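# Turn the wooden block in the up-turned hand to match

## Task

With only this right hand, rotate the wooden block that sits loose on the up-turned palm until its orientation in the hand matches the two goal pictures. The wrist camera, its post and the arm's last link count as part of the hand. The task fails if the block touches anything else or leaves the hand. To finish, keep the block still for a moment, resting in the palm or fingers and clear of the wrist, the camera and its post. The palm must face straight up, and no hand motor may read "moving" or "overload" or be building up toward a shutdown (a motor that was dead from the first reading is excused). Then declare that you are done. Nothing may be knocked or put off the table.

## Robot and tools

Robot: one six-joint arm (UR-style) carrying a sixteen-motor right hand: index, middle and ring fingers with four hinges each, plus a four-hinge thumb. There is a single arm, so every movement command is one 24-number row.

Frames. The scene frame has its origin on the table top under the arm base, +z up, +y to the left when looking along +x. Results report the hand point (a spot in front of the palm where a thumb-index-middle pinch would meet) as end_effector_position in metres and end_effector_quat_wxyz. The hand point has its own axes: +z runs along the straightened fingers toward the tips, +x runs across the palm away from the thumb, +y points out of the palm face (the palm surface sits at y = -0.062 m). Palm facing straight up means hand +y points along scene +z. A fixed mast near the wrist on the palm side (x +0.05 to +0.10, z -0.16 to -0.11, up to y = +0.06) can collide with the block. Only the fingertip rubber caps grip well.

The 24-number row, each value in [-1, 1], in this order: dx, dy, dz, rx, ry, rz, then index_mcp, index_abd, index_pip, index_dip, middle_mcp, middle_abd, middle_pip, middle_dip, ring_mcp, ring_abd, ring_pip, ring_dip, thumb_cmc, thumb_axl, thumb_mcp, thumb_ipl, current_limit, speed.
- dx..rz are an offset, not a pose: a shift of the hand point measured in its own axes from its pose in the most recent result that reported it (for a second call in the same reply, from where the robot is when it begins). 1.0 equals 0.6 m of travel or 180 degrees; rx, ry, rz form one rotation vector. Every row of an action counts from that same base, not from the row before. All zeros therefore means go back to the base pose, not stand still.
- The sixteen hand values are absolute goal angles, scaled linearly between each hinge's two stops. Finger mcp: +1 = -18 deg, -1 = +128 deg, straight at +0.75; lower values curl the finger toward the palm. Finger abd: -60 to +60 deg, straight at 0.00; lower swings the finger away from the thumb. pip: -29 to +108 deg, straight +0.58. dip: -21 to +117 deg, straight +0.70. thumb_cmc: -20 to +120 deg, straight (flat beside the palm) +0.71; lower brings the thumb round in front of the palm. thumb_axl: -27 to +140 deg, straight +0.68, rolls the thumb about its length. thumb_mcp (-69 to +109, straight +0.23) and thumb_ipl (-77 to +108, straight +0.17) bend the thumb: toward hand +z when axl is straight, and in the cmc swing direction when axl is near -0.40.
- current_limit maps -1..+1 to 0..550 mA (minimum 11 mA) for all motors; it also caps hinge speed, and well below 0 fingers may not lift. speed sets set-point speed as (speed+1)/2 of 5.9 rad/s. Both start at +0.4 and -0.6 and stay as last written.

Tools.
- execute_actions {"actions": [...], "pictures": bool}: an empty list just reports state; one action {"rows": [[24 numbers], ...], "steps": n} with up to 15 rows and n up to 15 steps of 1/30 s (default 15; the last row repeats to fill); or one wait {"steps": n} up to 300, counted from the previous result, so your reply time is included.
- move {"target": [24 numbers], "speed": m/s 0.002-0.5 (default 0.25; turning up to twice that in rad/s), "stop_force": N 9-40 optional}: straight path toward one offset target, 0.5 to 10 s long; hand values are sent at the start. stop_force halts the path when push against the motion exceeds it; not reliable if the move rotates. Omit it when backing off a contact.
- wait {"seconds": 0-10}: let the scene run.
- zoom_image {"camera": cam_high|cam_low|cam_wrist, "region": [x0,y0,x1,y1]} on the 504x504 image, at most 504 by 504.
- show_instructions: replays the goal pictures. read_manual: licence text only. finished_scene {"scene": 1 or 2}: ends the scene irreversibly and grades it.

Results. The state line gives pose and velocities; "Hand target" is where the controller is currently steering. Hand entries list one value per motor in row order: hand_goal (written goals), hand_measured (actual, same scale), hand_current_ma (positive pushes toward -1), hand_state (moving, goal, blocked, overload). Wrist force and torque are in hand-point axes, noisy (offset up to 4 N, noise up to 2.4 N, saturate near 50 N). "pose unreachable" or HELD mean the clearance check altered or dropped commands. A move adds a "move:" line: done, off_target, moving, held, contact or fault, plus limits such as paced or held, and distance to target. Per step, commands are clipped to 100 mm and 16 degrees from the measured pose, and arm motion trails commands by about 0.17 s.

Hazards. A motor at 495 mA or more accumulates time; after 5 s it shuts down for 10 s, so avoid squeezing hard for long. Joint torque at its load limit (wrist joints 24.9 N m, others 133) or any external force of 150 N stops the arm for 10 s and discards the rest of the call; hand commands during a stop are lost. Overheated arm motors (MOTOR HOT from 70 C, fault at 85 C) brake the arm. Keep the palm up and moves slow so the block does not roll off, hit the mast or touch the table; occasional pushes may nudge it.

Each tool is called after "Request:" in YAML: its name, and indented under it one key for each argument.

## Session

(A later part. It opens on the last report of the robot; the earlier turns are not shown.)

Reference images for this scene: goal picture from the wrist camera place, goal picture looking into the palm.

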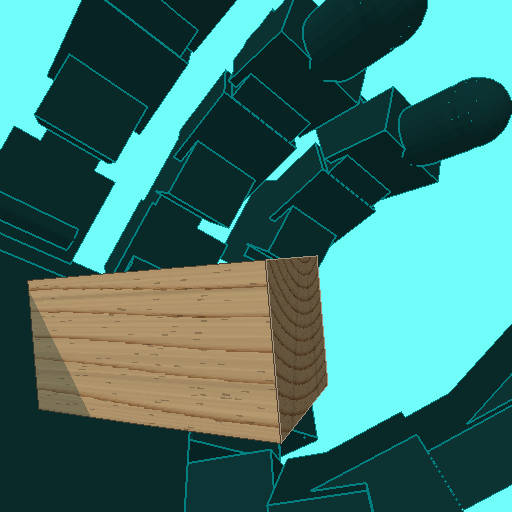

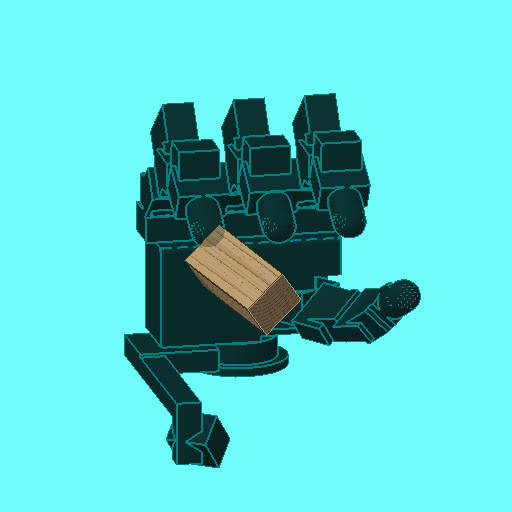

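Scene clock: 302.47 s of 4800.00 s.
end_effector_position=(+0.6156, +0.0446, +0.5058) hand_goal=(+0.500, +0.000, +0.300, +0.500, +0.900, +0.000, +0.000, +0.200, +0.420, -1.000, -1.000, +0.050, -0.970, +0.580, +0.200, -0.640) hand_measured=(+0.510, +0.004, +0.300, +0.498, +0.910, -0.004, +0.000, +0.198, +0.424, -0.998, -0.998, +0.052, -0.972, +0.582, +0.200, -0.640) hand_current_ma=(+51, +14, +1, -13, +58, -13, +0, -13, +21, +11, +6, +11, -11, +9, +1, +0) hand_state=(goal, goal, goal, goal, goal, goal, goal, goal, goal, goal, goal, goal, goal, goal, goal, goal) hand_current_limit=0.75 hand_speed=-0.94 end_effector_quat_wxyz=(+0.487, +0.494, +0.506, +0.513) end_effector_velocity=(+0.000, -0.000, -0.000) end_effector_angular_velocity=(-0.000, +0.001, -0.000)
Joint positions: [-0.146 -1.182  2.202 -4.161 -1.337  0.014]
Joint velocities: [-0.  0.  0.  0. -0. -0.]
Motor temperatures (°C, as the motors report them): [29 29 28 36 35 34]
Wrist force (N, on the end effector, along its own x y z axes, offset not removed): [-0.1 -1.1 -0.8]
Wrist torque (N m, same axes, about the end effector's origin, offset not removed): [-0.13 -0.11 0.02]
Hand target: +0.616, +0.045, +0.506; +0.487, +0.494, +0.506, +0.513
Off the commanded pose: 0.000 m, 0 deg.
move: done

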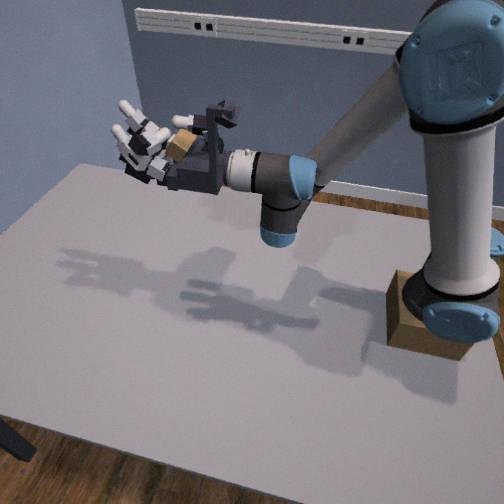

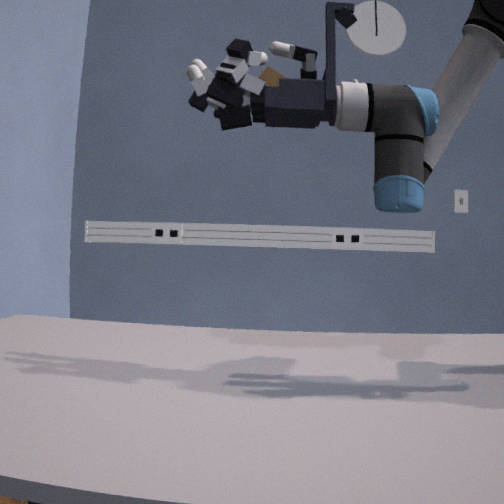

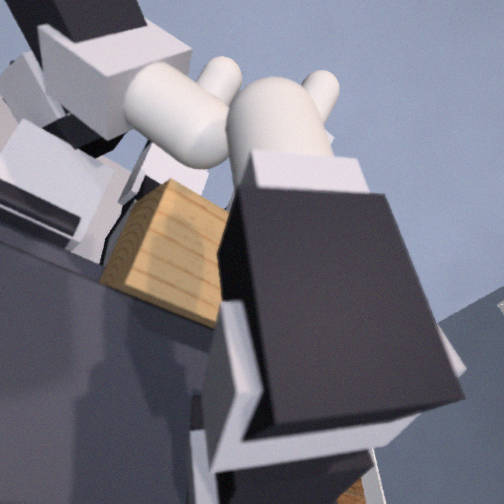

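Request:
move:
  target: [0,0,0,0,0,0,0.6,0,0.3,0.5,0.9,0,-0.3,0,0.3,-1,-0.3,0,0.3,0.68,0.3,-1,0.7,-0.6]

Request:
move:
  target: [0,0,0,0,0,0,0.6,0,0.3,0.5,0.9,0,-0.3,0,0.3,-1,-0.3,0,0.15,0.68,-0.1,-1,0.7,-0.8]

Request:
move:
  target: [0,0,0,0,0,0,0.6,0,0.3,0.5,0.9,0,-0.3,0,0.3,-1,-0.3,0,-0.5,0.6,-0.1,-1,0.7,-0.85]

Request:
move:
  target: [0,0,0,0,0,0,0.6,0,0.3,0.5,0.9,0,-0.3,0,0.3,-1,-0.3,0,-0.75,0.6,0.25,-1,0.7,-0.92]

Request:
move:
  target: [0,0,0,0,0,0,0.6,0,0.3,0.5,0.9,0,-0.3,0,0.3,-1,-0.3,0,-0.9,0.6,0.36,-0.92,0.7,-0.94]

Scene clock: 315.53 s of 4800.00 s.
end_effector_position=(+0.6156, +0.0446, +0.5058) hand_goal=(+0.600, +0.000, +0.300, +0.500, +0.900, +0.000, -0.300, +0.000, +0.300, -1.000, -0.300, +0.000, +0.300, +0.680, +0.300, -1.000) hand_measured=(+0.608, +0.004, +0.300, +0.498, +0.910, -0.004, -0.292, +0.002, +0.314, -0.998, -0.302, +0.002, +0.306, +0.678, +0.296, -1.000) hand_current_ma=(+50, +14, +3, -12, +58, -13, +38, +14, +79, +7, -12, +11, +32, -7, -21, +4) hand_state=(goal, goal, goal, goal, goal, goal, goal, goal, goal, goal, goal, goal, goal, goal, goal, goal) hand_current_limit=0.70 hand_speed=-0.60 end_effector_quat_wxyz=(+0.487, +0.494, +0.506, +0.513) end_effector_velocity=(+0.000, +0.000, -0.000) end_effector_angular_velocity=(+0.000, +0.001, +0.000)
Joint positions: [-0.146 -1.182  2.202 -4.161 -1.337  0.014]
Joint velocities: [ 0.     0.    -0.     0.001 -0.    -0.   ]
Motor temperatures (°C, as the motors report them): [29 29 28 36 35 34]
Wrist force (N, on the end effector, along its own x y z axes, offset not removed): [-1.1 -0.8 -1.2]
Wrist torque (N m, same axes, about the end effector's origin, offset not removed): [-0.09 -0.01 0.09]
Hand target: +0.616, +0.045, +0.506; +0.487, +0.494, +0.506, +0.513
Off the commanded pose: 0.000 m, 0 deg.
After step 90, 8.47 s passed at rest.
move: done

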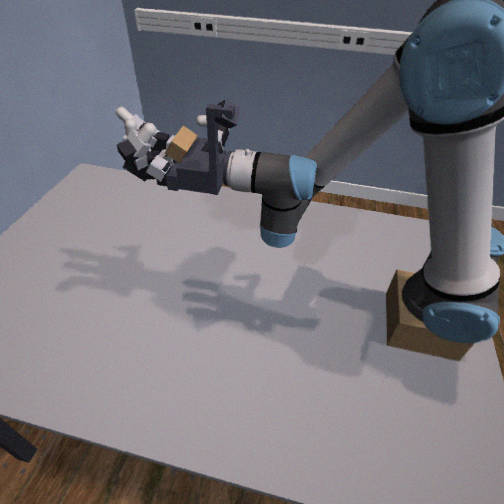

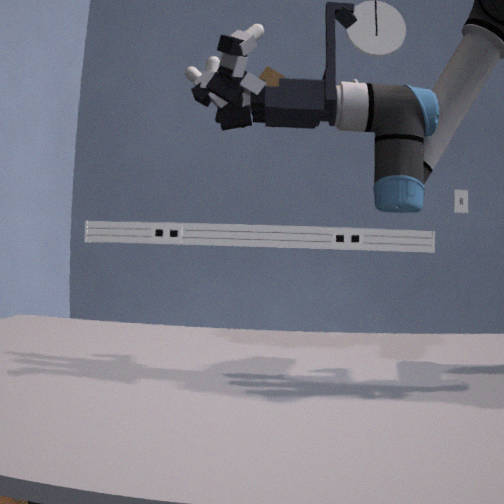

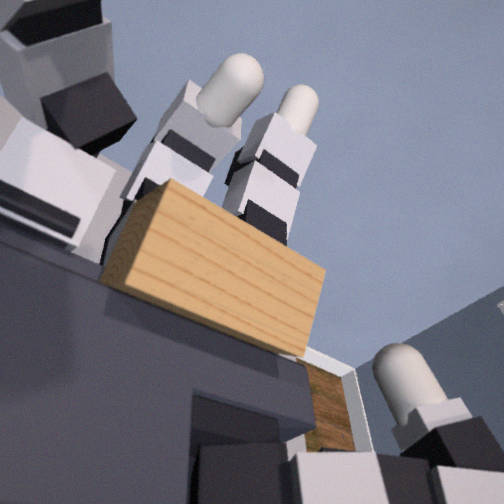

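Scene clock: 316.87 s of 4800.00 s.
end_effector_position=(+0.6156, +0.0446, +0.5058) hand_goal=(+0.600, +0.000, +0.300, +0.500, +0.900, +0.000, -0.300, +0.000, +0.300, -1.000, -0.300, +0.000, +0.150, +0.680, -0.100, -1.000) hand_measured=(+0.608, +0.004, +0.300, +0.498, +0.910, -0.004, -0.292, +0.002, +0.314, -0.998, -0.302, +0.002, +0.166, +0.680, -0.100, -1.000) hand_current_ma=(+50, +14, +3, -12, +58, -13, +38, +14, +79, +7, -12, +11, +84, +2, +1, +4) hand_state=(goal, goal, goal, goal, goal, goal, goal, goal, goal, goal, goal, goal, goal, goal, goal, goal) hand_current_limit=0.70 hand_speed=-0.80 end_effector_quat_wxyz=(+0.487, +0.494, +0.506, +0.513) end_effector_velocity=(+0.000, -0.001, +0.001) end_effector_angular_velocity=(-0.000, -0.003, -0.001)
Joint positions: [-0.146 -1.182  2.202 -4.161 -1.337  0.014]
Joint velocities: [-0.001  0.    -0.002 -0.    -0.     0.   ]
Motor temperatures (°C, as the motors report them): [29 29 28 36 35 34]
Wrist force (N, on the end effector, along its own x y z axes, offset not removed): [-1.8 -1.2 -1.6]
Wrist torque (N m, same axes, about the end effector's origin, offset not removed): [0.02 0.13 -0.06]
Hand target: +0.616, +0.045, +0.506; +0.487, +0.494, +0.506, +0.513
Off the commanded pose: 0.000 m, 0 deg.
move: done

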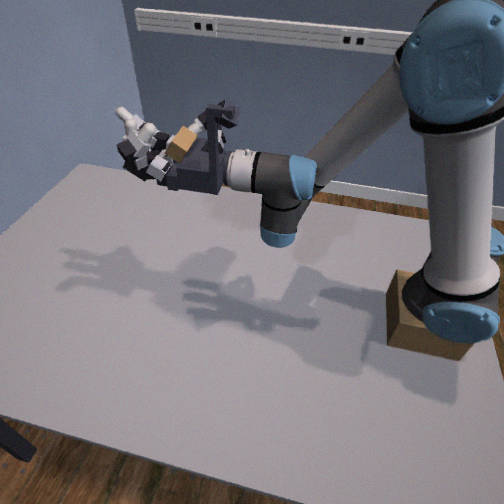

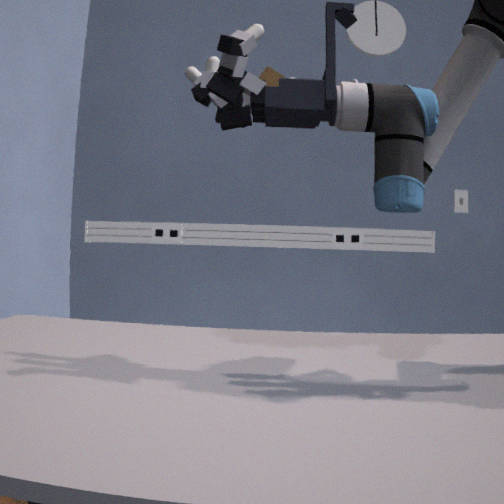

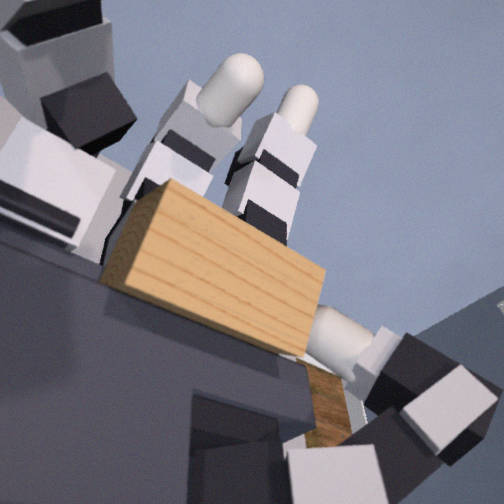

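Scene clock: 318.93 s of 4800.00 s.
end_effector_position=(+0.6156, +0.0446, +0.5058) hand_goal=(+0.600, +0.000, +0.300, +0.500, +0.900, +0.000, -0.300, +0.000, +0.300, -1.000, -0.300, +0.000, -0.500, +0.600, -0.100, -1.000) hand_measured=(+0.608, +0.004, +0.300, +0.498, +0.910, -0.004, -0.292, +0.002, +0.314, -0.998, -0.302, +0.002, -0.494, +0.604, -0.100, -1.000) hand_current_ma=(+50, +14, +3, -12, +58, -13, +38, +14, +79, +7, -12, +11, +37, +33, -4, +4) hand_state=(goal, goal, goal, goal, goal, goal, goal, goal, goal, goal, goal, goal, goal, goal, goal, goal) hand_current_limit=0.70 hand_speed=-0.85 end_effector_quat_wxyz=(+0.487, +0.494, +0.506, +0.513) end_effector_velocity=(-0.000, +0.000, +0.000) end_effector_angular_velocity=(-0.000, -0.001, +0.000)
Joint positions: [-0.146 -1.182  2.202 -4.161 -1.337  0.014]
Joint velocities: [ 0.     0.     0.    -0.001  0.     0.   ]
Motor temperatures (°C, as the motors report them): [29 29 28 36 35 34]
Wrist force (N, on the end effector, along its own x y z axes, offset not removed): [-1.5 -1.6 -1.6]
Wrist torque (N m, same axes, about the end effector's origin, offset not removed): [-0.16 0.12 -0.06]
Hand target: +0.616, +0.045, +0.506; +0.487, +0.494, +0.506, +0.513
Off the commanded pose: 0.000 m, 0 deg.
move: done

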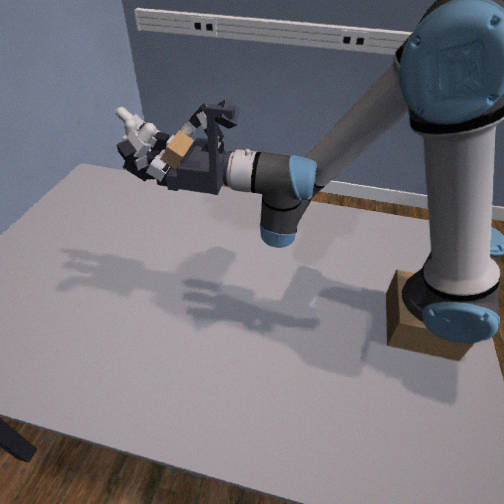

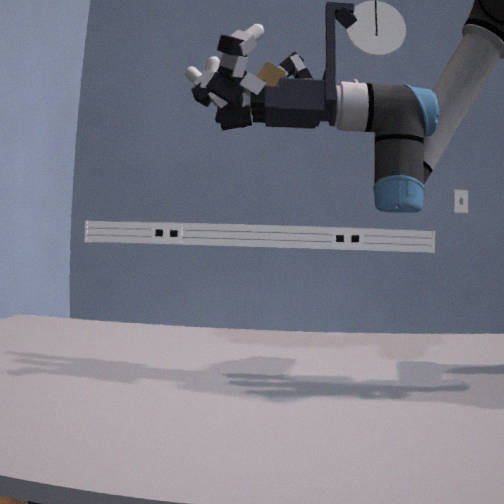

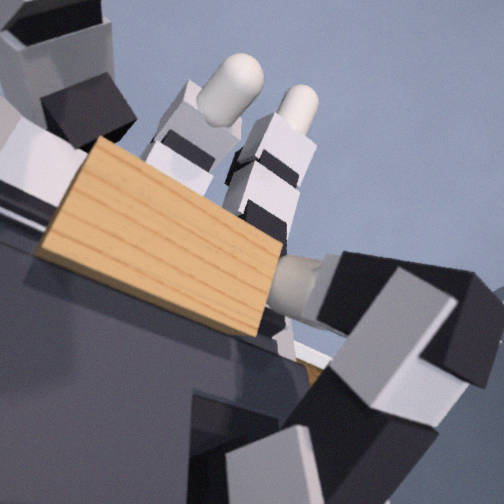

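Scene clock: 321.47 s of 4800.00 s.
end_effector_position=(+0.6156, +0.0446, +0.5058) hand_goal=(+0.600, +0.000, +0.300, +0.500, +0.900, +0.000, -0.300, +0.000, +0.300, -1.000, -0.300, +0.000, -0.750, +0.600, +0.250, -1.000) hand_measured=(+0.608, +0.004, +0.300, +0.498, +0.910, -0.004, -0.292, +0.002, +0.314, -0.998, -0.302, +0.002, -0.750, +0.602, +0.244, -1.000) hand_current_ma=(+50, +14, +3, -12, +58, -13, +38, +14, +79, +7, -12, +11, +5, +11, -34, +3) hand_state=(goal, goal, goal, goal, goal, goal, goal, goal, goal, goal, goal, goal, goal, goal, goal, goal) hand_current_limit=0.70 hand_speed=-0.92 end_effector_quat_wxyz=(+0.487, +0.494, +0.506, +0.513) end_effector_velocity=(-0.000, -0.000, -0.001) end_effector_angular_velocity=(+0.000, +0.002, -0.000)
Joint positions: [-0.146 -1.182  2.202 -4.161 -1.337  0.014]
Joint velocities: [-0.    -0.     0.001  0.    -0.    -0.   ]
Motor temperatures (°C, as the motors report them): [29 29 28 36 35 34]
Wrist force (N, on the end effector, along its own x y z axes, offset not removed): [-0.4 -1.5 -0.7]
Wrist torque (N m, same axes, about the end effector's origin, offset not removed): [-0.20 -0.14 0.00]
Hand target: +0.616, +0.045, +0.506; +0.487, +0.494, +0.506, +0.513
Off the commanded pose: 0.000 m, 0 deg.
move: done

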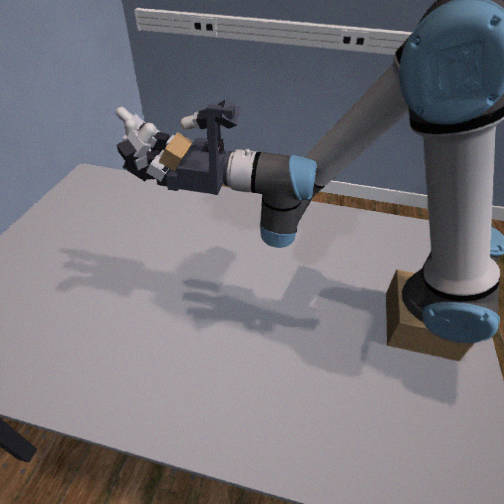

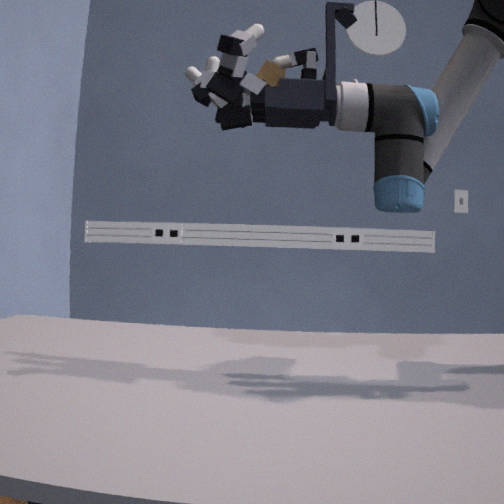

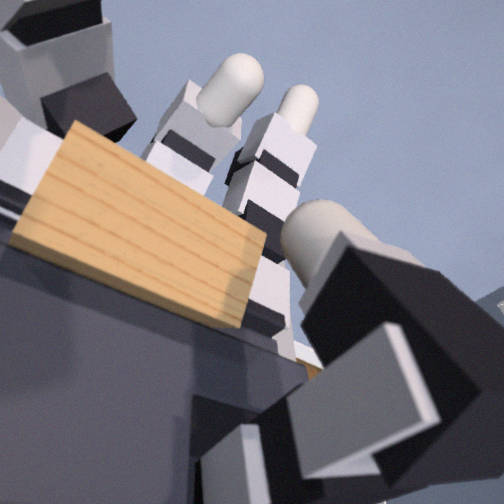

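Scene clock: 322.73 s of 4800.00 s.
end_effector_position=(+0.6156, +0.0446, +0.5058) hand_goal=(+0.600, +0.000, +0.300, +0.500, +0.900, +0.000, -0.300, +0.000, +0.300, -1.000, -0.300, +0.000, -0.900, +0.600, +0.360, -0.920) hand_measured=(+0.608, +0.004, +0.300, +0.498, +0.910, -0.004, -0.292, +0.002, +0.314, -0.998, -0.302, +0.002, -0.900, +0.602, +0.356, -0.924) hand_current_ma=(+50, +14, +3, -12, +58, -13, +38, +14, +79, +7, -12, +11, -4, +11, -27, -35) hand_state=(goal, goal, goal, goal, goal, goal, goal, goal, goal, goal, goal, goal, goal, goal, goal, goal) hand_current_limit=0.70 hand_speed=-0.94 end_effector_quat_wxyz=(+0.487, +0.494, +0.506, +0.513) end_effector_velocity=(-0.000, +0.000, -0.000) end_effector_angular_velocity=(+0.000, +0.001, +0.001)
Joint positions: [-0.146 -1.182  2.202 -4.161 -1.337  0.014]
Joint velocities: [ 0.001  0.     0.001 -0.     0.     0.   ]
Motor temperatures (°C, as the motors report them): [29 29 28 36 35 34]
Wrist force (N, on the end effector, along its own x y z axes, offset not removed): [-1.9 -0.4 -0.7]
Wrist torque (N m, same axes, about the end effector's origin, offset not removed): [0.00 0.08 -0.11]
Hand target: +0.616, +0.045, +0.506; +0.487, +0.494, +0.506, +0.513
Off the commanded pose: 0.000 m, 0 deg.
move: done

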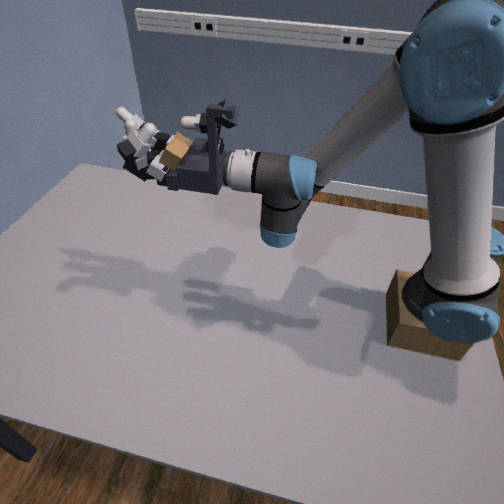

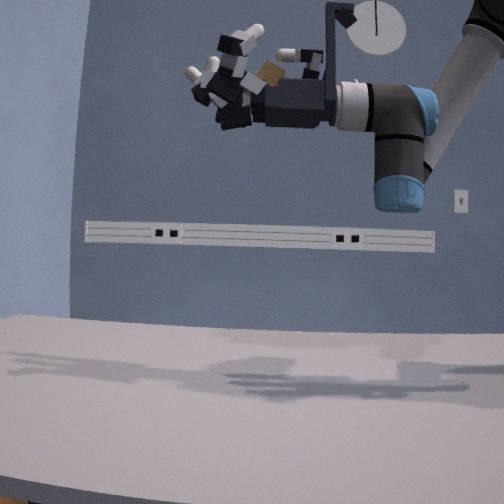

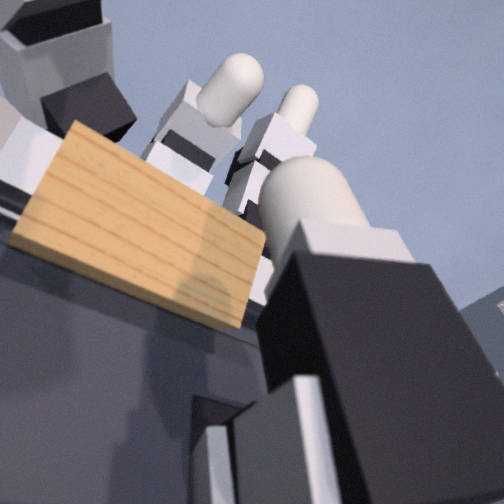

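Request:
move:
  target: [0,0,0,0,0,0,0.6,0,0.3,0.5,0.9,0,-0.3,0,0.5,-1,-0.3,0,-0.2,0.68,-0.1,-1,0.7,-0.7]

Request:
move:
  target: [0,0,0,0,0,0.15,0.6,0,0.3,0.5,0.9,0,-0.3,0,0.5,-1,-0.3,0,-0.2,0.68,-0.1,-1,0.7,-0.7]
  speed: 0.08

Scene clock: 329.60 s of 4800.00 s.
end_effector_position=(+0.6156, +0.0446, +0.5058) hand_goal=(+0.600, +0.000, +0.300, +0.500, +0.900, +0.000, -0.300, +0.000, +0.500, -1.000, -0.300, +0.000, -0.200, +0.680, -0.100, -1.000) hand_measured=(+0.608, +0.004, +0.300, +0.498, +0.910, -0.004, -0.292, +0.002, +0.506, -0.998, -0.302, +0.002, -0.198, +0.680, -0.100, -1.000) hand_current_ma=(+50, +14, +3, -12, +58, -13, +38, +14, +30, +7, -10, +11, +7, -4, -5, +4) hand_state=(goal, goal, goal, goal, goal, goal, goal, goal, goal, goal, goal, goal, goal, goal, goal, goal) hand_current_limit=0.70 hand_speed=-0.70 end_effector_quat_wxyz=(+0.487, +0.494, +0.506, +0.513) end_effector_velocity=(-0.000, +0.000, +0.000) end_effector_angular_velocity=(-0.000, -0.001, +0.000)
Joint positions: [-0.146 -1.182  2.202 -4.161 -1.337  0.014]
Joint velocities: [ 0.     0.    -0.    -0.001 -0.    -0.   ]
Motor temperatures (°C, as the motors report them): [29 29 28 36 35 34]
Wrist force (N, on the end effector, along its own x y z axes, offset not removed): [-2.0 -1.4 -1.2]
Wrist torque (N m, same axes, about the end effector's origin, offset not removed): [-0.18 0.10 -0.12]
Hand target: +0.616, +0.045, +0.506; +0.487, +0.494, +0.506, +0.513
Off the commanded pose: 0.000 m, 0 deg.
After step 90, 2.63 s passed at rest.
move: done

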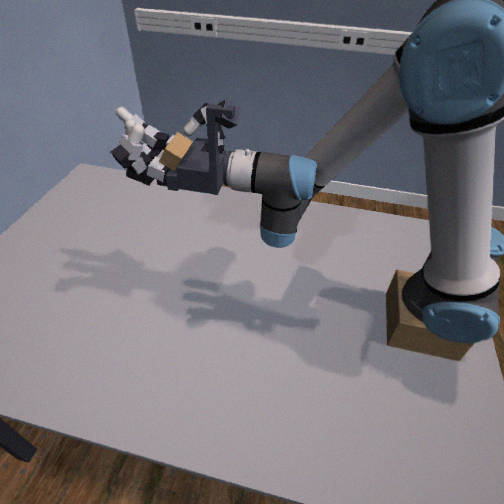

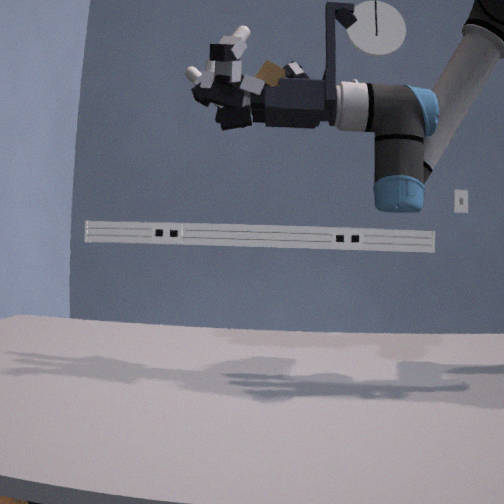

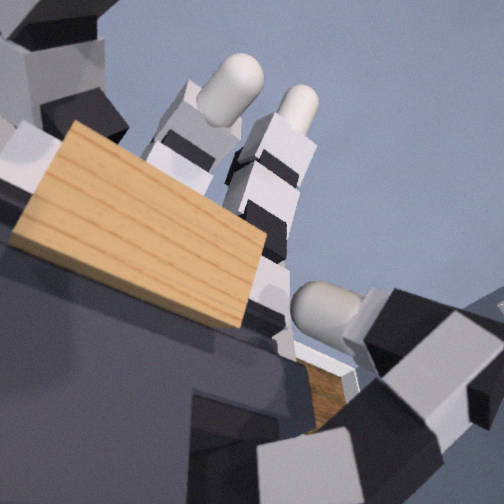

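Scene clock: 332.93 s of 4800.00 s.
end_effector_position=(+0.6156, +0.0447, +0.5057) hand_goal=(+0.600, +0.000, +0.300, +0.500, +0.900, +0.000, -0.300, +0.000, +0.500, -1.000, -0.300, +0.000, -0.200, +0.680, -0.100, -1.000) hand_measured=(+0.608, +0.004, +0.300, +0.498, +0.910, -0.002, -0.294, +0.002, +0.506, -0.998, -0.302, +0.002, -0.196, +0.682, -0.100, -1.000) hand_current_ma=(+50, +14, +3, -12, +58, -6, +35, +14, +30, +7, -10, +11, +23, +7, -4, +4) hand_state=(goal, goal, goal, goal, goal, goal, goal, goal, goal, goal, goal, goal, goal, goal, goal, goal) hand_current_limit=0.70 hand_speed=-0.70 end_effector_quat_wxyz=(+0.354, +0.598, +0.378, +0.612) end_effector_velocity=(-0.000, -0.000, +0.000) end_effector_angular_velocity=(+0.016, -0.000, -0.000)
Joint positions: [-0.051 -1.221  2.176 -4.097 -1.432  0.483]
Joint velocities: [ 0.003 -0.002 -0.001  0.003 -0.003  0.016]
Motor temperatures (°C, as the motors report them): [29 29 28 36 35 34]
Wrist force (N, on the end effector, along its own x y z axes, offset not removed): [-2.3 -0.6 -0.5]
Wrist torque (N m, same axes, about the end effector's origin, offset not removed): [-0.04 0.17 -0.04]
Hand target: +0.616, +0.045, +0.506; +0.354, +0.598, +0.377, +0.612
Off the commanded pose: 0.000 m, 0 deg.
move: done

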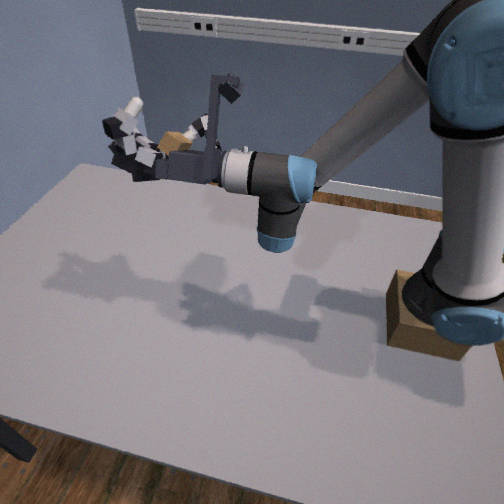

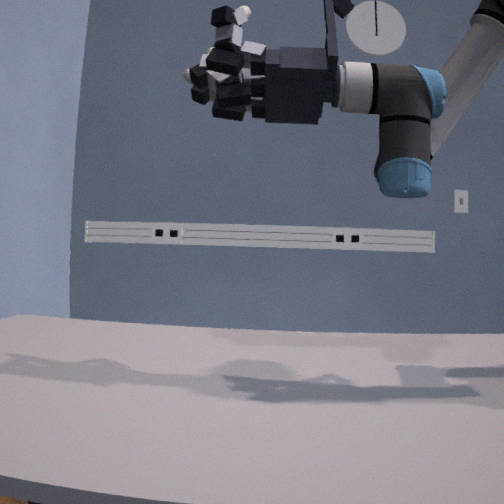

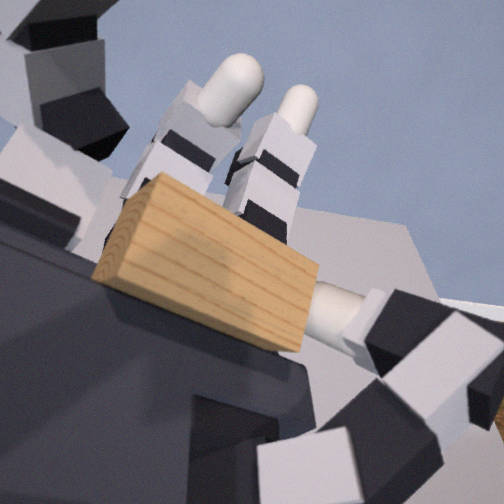

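Request:
move:
  target: [0,0,0,0,0,-0.153,0.6,0,0.3,0.5,0.9,0,-0.3,0,-0.1,-1,0,0.3,-0.2,0.68,-0.1,-1,0.7,-0.7]
  speed: 0.12

Request:
move:
  target: [0,0,0,0,0,0,0.6,0,0.3,0.5,0.9,0,-0.3,0,-0.1,-1,0,0.3,-0.5,0.6,-0.1,-1,0.7,-0.85]

Request:
move:
  target: [0,0,0,0,0,0,0.6,0,0.3,0.5,0.9,0,-0.3,0,-0.1,-1,0,0.3,-0.7,0.6,0.25,-1,0.7,-0.92]

Request:
move:
  target: [0,0,0,0,0,0,0.6,0,0.3,0.5,0.9,0,-0.3,0,-0.1,-1,0,0.3,-0.86,0.6,0.36,-0.9,0.7,-0.94]

Scene clock: 341.90 s of 4800.00 s.
end_effector_position=(+0.6156, +0.0446, +0.5058) hand_goal=(+0.600, +0.000, +0.300, +0.500, +0.900, +0.000, -0.300, +0.000, -0.100, -1.000, +0.000, +0.300, -0.200, +0.680, -0.100, -1.000) hand_measured=(+0.608, +0.004, +0.300, +0.498, +0.910, -0.002, -0.294, +0.002, -0.090, -1.000, -0.002, +0.298, -0.196, +0.682, -0.100, -1.000) hand_current_ma=(+50, +14, +3, -12, +58, -6, +35, +14, +53, +1, -13, -16, +23, +7, -4, +4) hand_state=(goal, goal, goal, goal, goal, goal, goal, goal, goal, goal, goal, goal, goal, goal, goal, goal) hand_current_limit=0.70 hand_speed=-0.70 end_effector_quat_wxyz=(+0.489, +0.492, +0.508, +0.511) end_effector_velocity=(+0.000, -0.001, +0.000) end_effector_angular_velocity=(-0.018, -0.001, -0.000)
Joint positions: [-0.148 -1.182  2.202 -4.162 -1.335  0.005]
Joint velocities: [-0.006  0.     0.    -0.001  0.005 -0.018]
Motor temperatures (°C, as the motors report them): [29 29 28 36 35 34]
Wrist force (N, on the end effector, along its own x y z axes, offset not removed): [-1.2 -0.8 -1.9]
Wrist torque (N m, same axes, about the end effector's origin, offset not removed): [0.01 0.02 0.02]
Hand target: +0.616, +0.045, +0.506; +0.490, +0.491, +0.509, +0.510
Off the commanded pose: 0.000 m, 0 deg.
After step 90, 3.53 s passed at rest.
move: done

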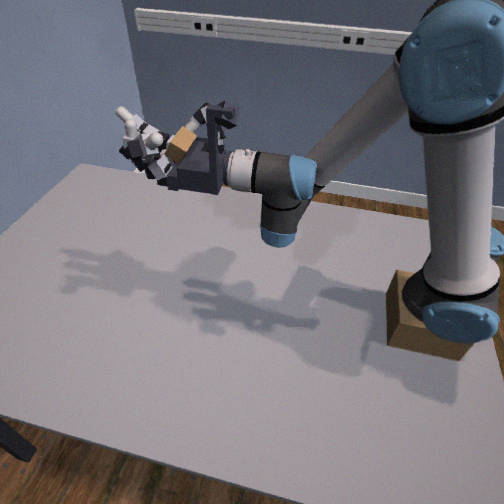

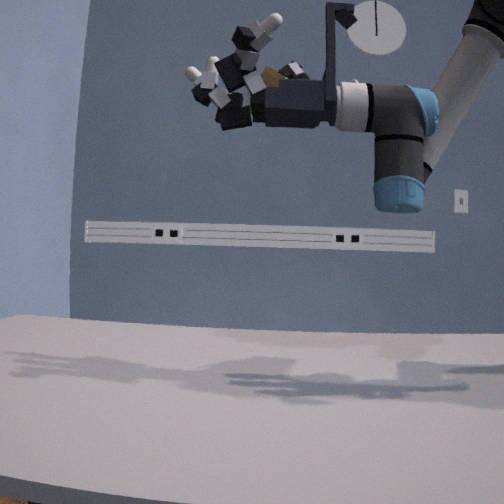

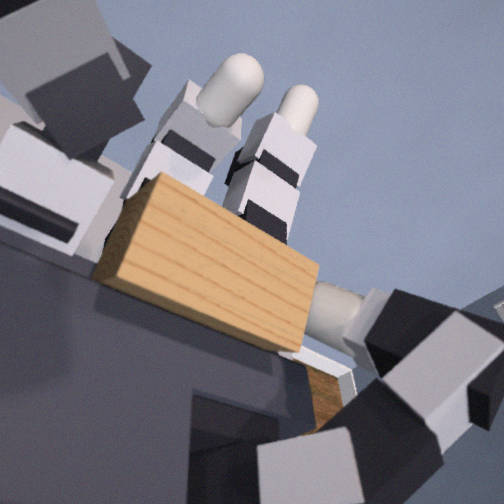

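Scene clock: 342.93 s of 4800.00 s.
end_effector_position=(+0.6156, +0.0446, +0.5058) hand_goal=(+0.600, +0.000, +0.300, +0.500, +0.900, +0.000, -0.300, +0.000, -0.100, -1.000, +0.000, +0.300, -0.500, +0.600, -0.100, -1.000) hand_measured=(+0.608, +0.004, +0.300, +0.498, +0.910, -0.002, -0.294, +0.002, -0.090, -1.000, -0.002, +0.298, -0.372, +0.640, -0.078, -1.000) hand_current_ma=(+50, +14, +3, -12, +58, -6, +35, +14, +53, +1, -13, -16, +465, +270, +139, +5) hand_state=(goal, goal, goal, goal, goal, goal, goal, goal, goal, goal, goal, goal, blocked, blocked, blocked, goal) hand_current_limit=0.70 hand_speed=-0.85 end_effector_quat_wxyz=(+0.489, +0.492, +0.508, +0.511) end_effector_velocity=(+0.000, +0.001, -0.001) end_effector_angular_velocity=(+0.001, +0.002, +0.002)
Joint positions: [-0.148 -1.182  2.202 -4.162 -1.335  0.005]
Joint velocities: [ 0.002  0.001  0.001  0.001 -0.     0.   ]
Motor temperatures (°C, as the motors report them): [29 29 28 36 35 34]
Wrist force (N, on the end effector, along its own x y z axes, offset not removed): [-0.7 -0.3 -1.2]
Wrist torque (N m, same axes, about the end effector's origin, offset not removed): [0.01 0.01 0.00]
Hand target: +0.616, +0.045, +0.506; +0.489, +0.492, +0.508, +0.511
Off the commanded pose: 0.000 m, 0 deg.
move: done

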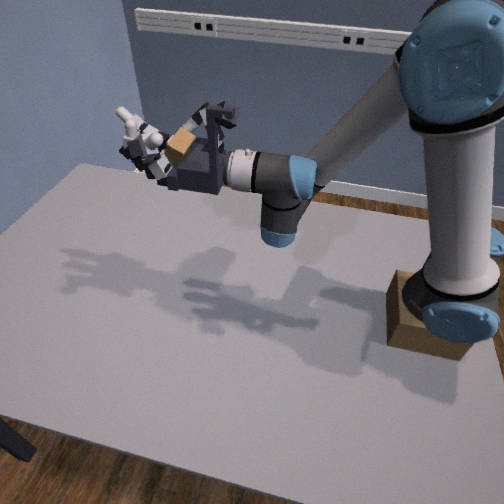

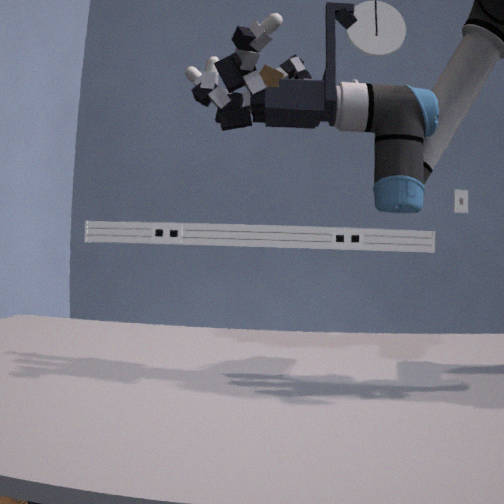

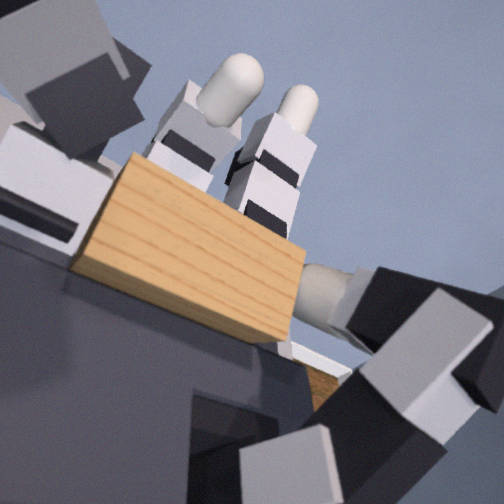

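Scene clock: 345.47 s of 4800.00 s.
end_effector_position=(+0.6156, +0.0446, +0.5058) hand_goal=(+0.600, +0.000, +0.300, +0.500, +0.900, +0.000, -0.300, +0.000, -0.100, -1.000, +0.000, +0.300, -0.700, +0.600, +0.250, -1.000) hand_measured=(+0.610, +0.004, +0.300, +0.498, +0.910, -0.002, -0.294, +0.002, -0.090, -1.000, -0.002, +0.298, -0.666, +0.618, +0.254, -0.998) hand_current_ma=(+51, +14, +3, -12, +58, -6, +35, +14, +53, +1, -12, -16, +184, +129, +32, +11) hand_state=(goal, goal, goal, goal, goal, goal, goal, goal, goal, goal, goal, goal, blocked, goal, goal, goal) hand_current_limit=0.70 hand_speed=-0.92 end_effector_quat_wxyz=(+0.489, +0.492, +0.508, +0.511) end_effector_velocity=(+0.000, +0.000, -0.000) end_effector_angular_velocity=(-0.000, +0.000, +0.000)
Joint positions: [-0.148 -1.182  2.202 -4.162 -1.335  0.005]
Joint velocities: [ 0.     0.001 -0.    -0.     0.    -0.   ]
Motor temperatures (°C, as the motors report them): [29 29 28 36 35 34]
Wrist force (N, on the end effector, along its own x y z axes, offset not removed): [-1.5 -1.6 -1.5]
Wrist torque (N m, same axes, about the end effector's origin, offset not removed): [-0.10 0.03 -0.12]
Hand target: +0.616, +0.045, +0.506; +0.489, +0.492, +0.508, +0.511
Off the commanded pose: 0.000 m, 0 deg.
move: done

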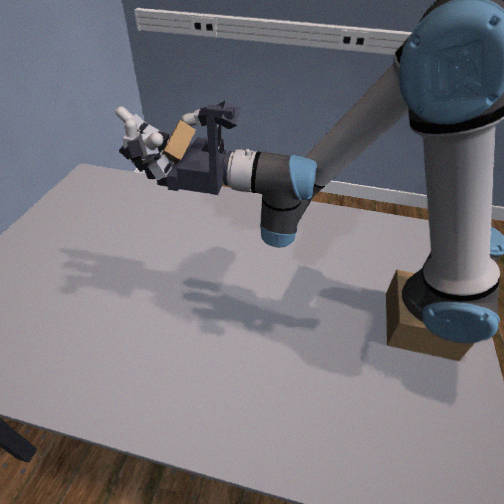

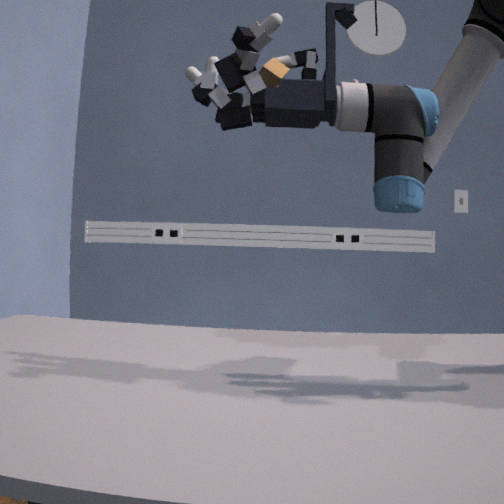

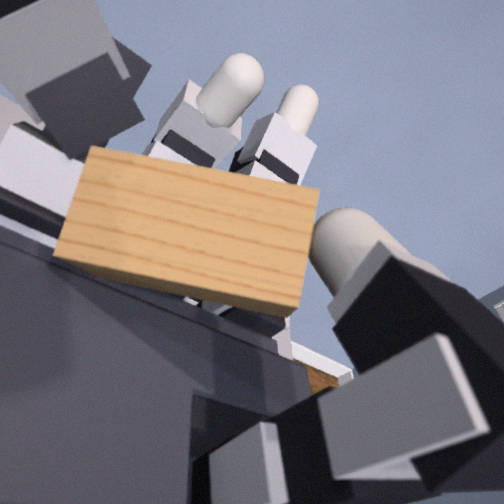

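Scene clock: 346.77 s of 4800.00 s.
end_effector_position=(+0.6156, +0.0446, +0.5058) hand_goal=(+0.600, +0.000, +0.300, +0.500, +0.900, +0.000, -0.300, +0.000, -0.100, -1.000, +0.000, +0.300, -0.860, +0.600, +0.360, -0.900) hand_measured=(+0.610, +0.004, +0.300, +0.498, +0.910, -0.002, -0.294, +0.002, -0.090, -1.000, -0.002, +0.298, -0.826, +0.610, +0.368, -0.898) hand_current_ma=(+51, +14, +3, -12, +58, -6, +35, +14, +53, +1, -12, -16, +182, +71, +58, +13) hand_state=(goal, goal, goal, goal, goal, goal, goal, goal, goal, goal, goal, goal, blocked, goal, goal, goal) hand_current_limit=0.70 hand_speed=-0.94 end_effector_quat_wxyz=(+0.489, +0.492, +0.508, +0.511) end_effector_velocity=(+0.000, +0.001, -0.001) end_effector_angular_velocity=(+0.000, +0.001, +0.001)
Joint positions: [-0.148 -1.182  2.202 -4.162 -1.335  0.005]
Joint velocities: [ 0.001  0.001  0.     0.    -0.    -0.   ]
Motor temperatures (°C, as the motors report them): [29 29 28 36 35 34]
Wrist force (N, on the end effector, along its own x y z axes, offset not removed): [-2.8 -0.4 1.0]
Wrist torque (N m, same axes, about the end effector's origin, offset not removed): [-0.23 0.18 -0.20]
Hand target: +0.616, +0.045, +0.506; +0.489, +0.492, +0.508, +0.511
Off the commanded pose: 0.000 m, 0 deg.
move: done

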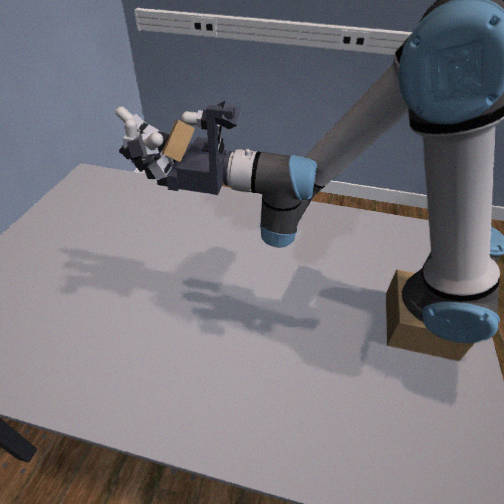

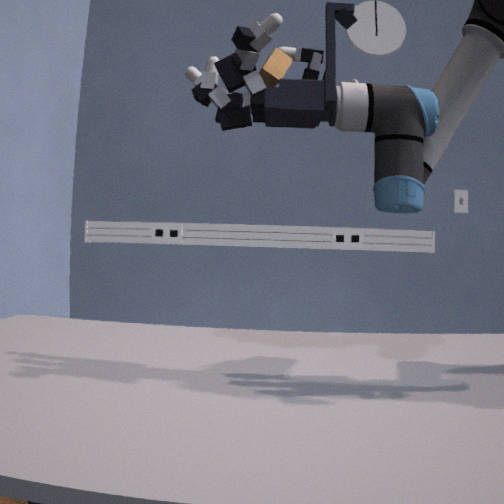

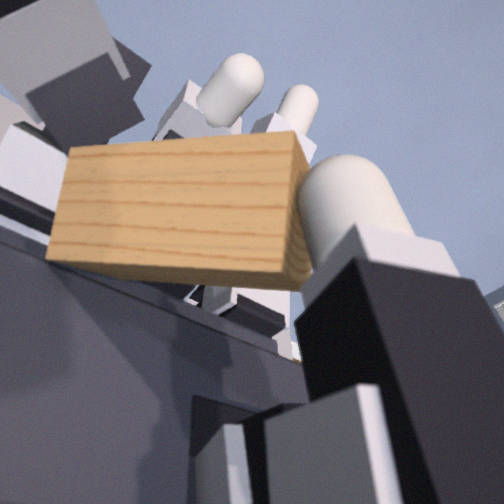

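Much closer. A bit more lift, with the ring closing slightly.

Request:
move:
  target: [0,0,0,0,0,0,0.6,0,0.3,0.5,0.9,0,-0.3,0,-0.2,-1,0,0.3,-0.93,0.54,0.36,-0.79,0.7,-0.94]

Scene clock: 350.23 s of 4800.00 s.
end_effector_position=(+0.6156, +0.0446, +0.5058) hand_goal=(+0.600, +0.000, +0.300, +0.500, +0.900, +0.000, -0.300, +0.000, -0.200, -1.000, +0.000, +0.300, -0.930, +0.540, +0.360, -0.790) hand_measured=(+0.610, +0.004, +0.300, +0.498, +0.910, -0.002, -0.294, +0.002, -0.180, -1.000, -0.002, +0.298, -0.890, +0.554, +0.382, -0.784) hand_current_ma=(+51, +14, +3, -12, +58, -6, +35, +14, +104, +1, -12, -16, +221, +91, +145, +43) hand_state=(goal, goal, goal, goal, goal, goal, goal, goal, goal, goal, goal, goal, blocked, goal, blocked, goal) hand_current_limit=0.70 hand_speed=-0.94 end_effector_quat_wxyz=(+0.489, +0.492, +0.508, +0.511) end_effector_velocity=(+0.000, -0.000, -0.000) end_effector_angular_velocity=(+0.000, +0.001, -0.000)
Joint positions: [-0.148 -1.182  2.202 -4.162 -1.335  0.005]
Joint velocities: [-0.  0.  0.  0.  0.  0.]
Motor temperatures (°C, as the motors report them): [29 29 28 36 35 34]
Wrist force (N, on the end effector, along its own x y z axes, offset not removed): [-2.1 0.6 -1.4]
Wrist torque (N m, same axes, about the end effector's origin, offset not removed): [0.16 0.15 -0.14]
Hand target: +0.616, +0.045, +0.506; +0.489, +0.492, +0.508, +0.511
Off the commanded pose: 0.000 m, 0 deg.
move: done

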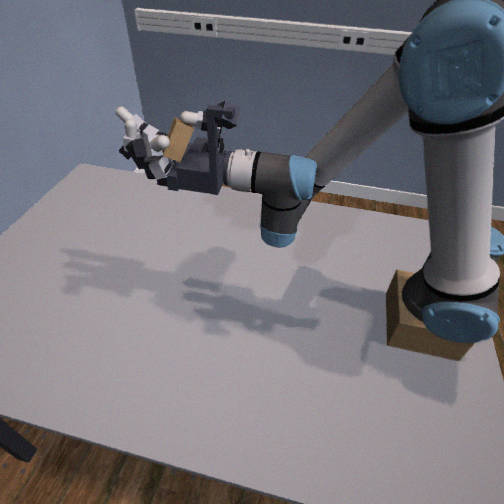

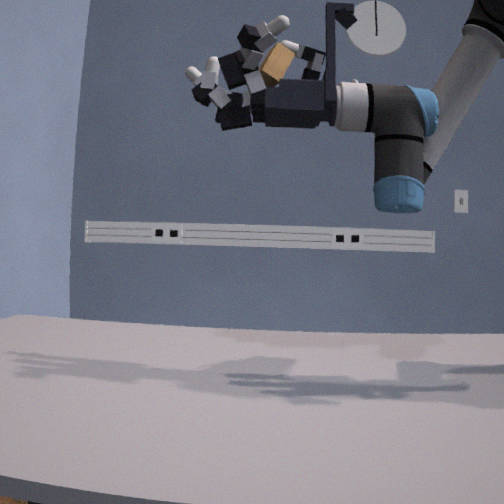

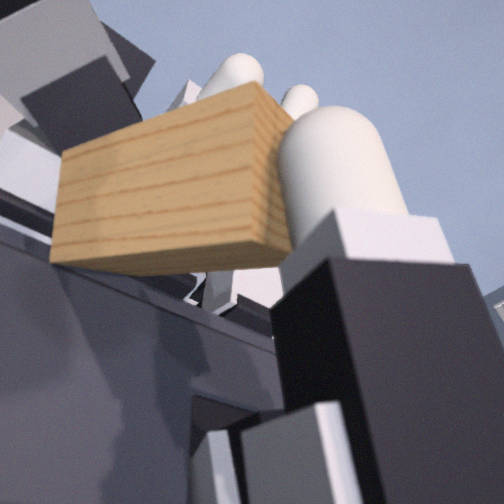

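Request:
move:
  target: [0,0,0,0,0,0,0.6,0,0.3,0.5,0.9,0,-0.3,0,-0.26,-1,-0.74,0.1,-0.92,0.55,0.34,-0.77,0.7,-0.88]

Scene clock: 355.77 s of 4800.00 s.
end_effector_position=(+0.6156, +0.0446, +0.5058) hand_goal=(+0.600, +0.000, +0.300, +0.500, +0.900, +0.000, -0.300, +0.000, -0.260, -1.000, -0.740, +0.100, -0.920, +0.550, +0.340, -0.770) hand_measured=(+0.610, +0.004, +0.300, +0.498, +0.910, -0.002, -0.294, +0.002, -0.244, -1.000, -0.738, +0.102, -0.890, +0.554, +0.374, -0.762) hand_current_ma=(+51, +14, +3, -12, +58, -6, +35, +14, +81, +1, +6, +12, +166, +32, +228, +61) hand_state=(goal, goal, goal, goal, goal, goal, goal, goal, goal, goal, goal, goal, blocked, goal, blocked, goal) hand_current_limit=0.70 hand_speed=-0.88 end_effector_quat_wxyz=(+0.489, +0.492, +0.508, +0.511) end_effector_velocity=(+0.000, -0.001, -0.001) end_effector_angular_velocity=(+0.001, +0.003, -0.001)
Joint positions: [-0.148 -1.182  2.202 -4.162 -1.335  0.005]
Joint velocities: [-0.001  0.     0.001  0.001  0.     0.   ]
Motor temperatures (°C, as the motors report them): [29 29 28 36 35 34]
Wrist force (N, on the end effector, along its own x y z axes, offset not removed): [-1.7 -0.7 -1.0]
Wrist torque (N m, same axes, about the end effector's origin, offset not removed): [-0.19 0.11 -0.10]
Hand target: +0.616, +0.045, +0.506; +0.489, +0.492, +0.508, +0.511
Off the commanded pose: 0.000 m, 0 deg.
move: done

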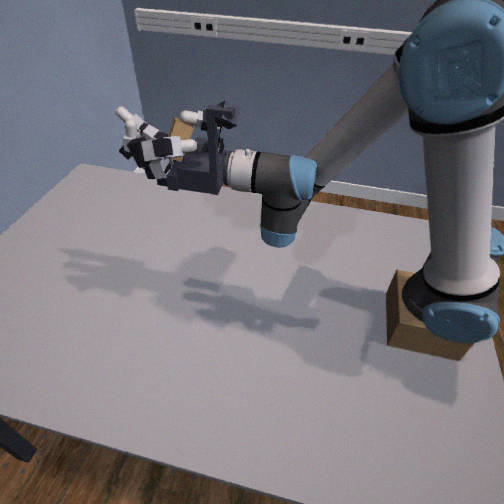

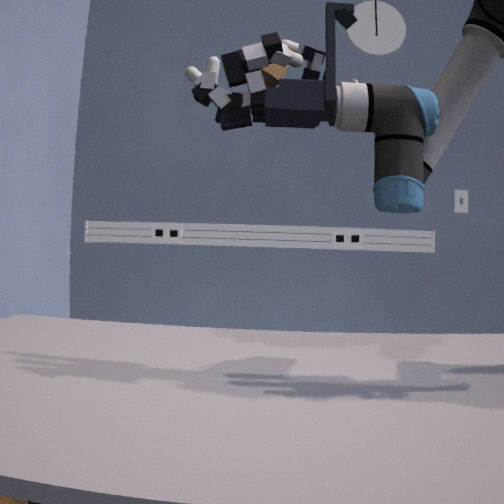

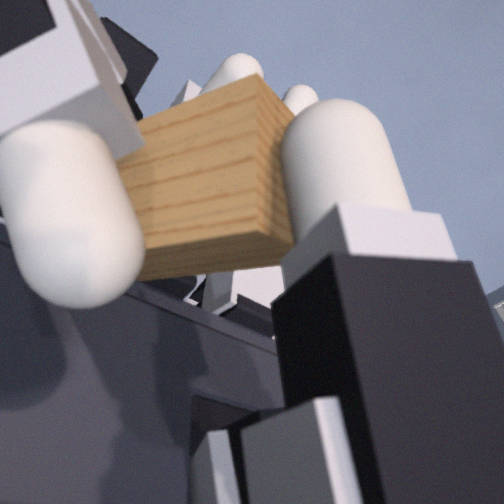

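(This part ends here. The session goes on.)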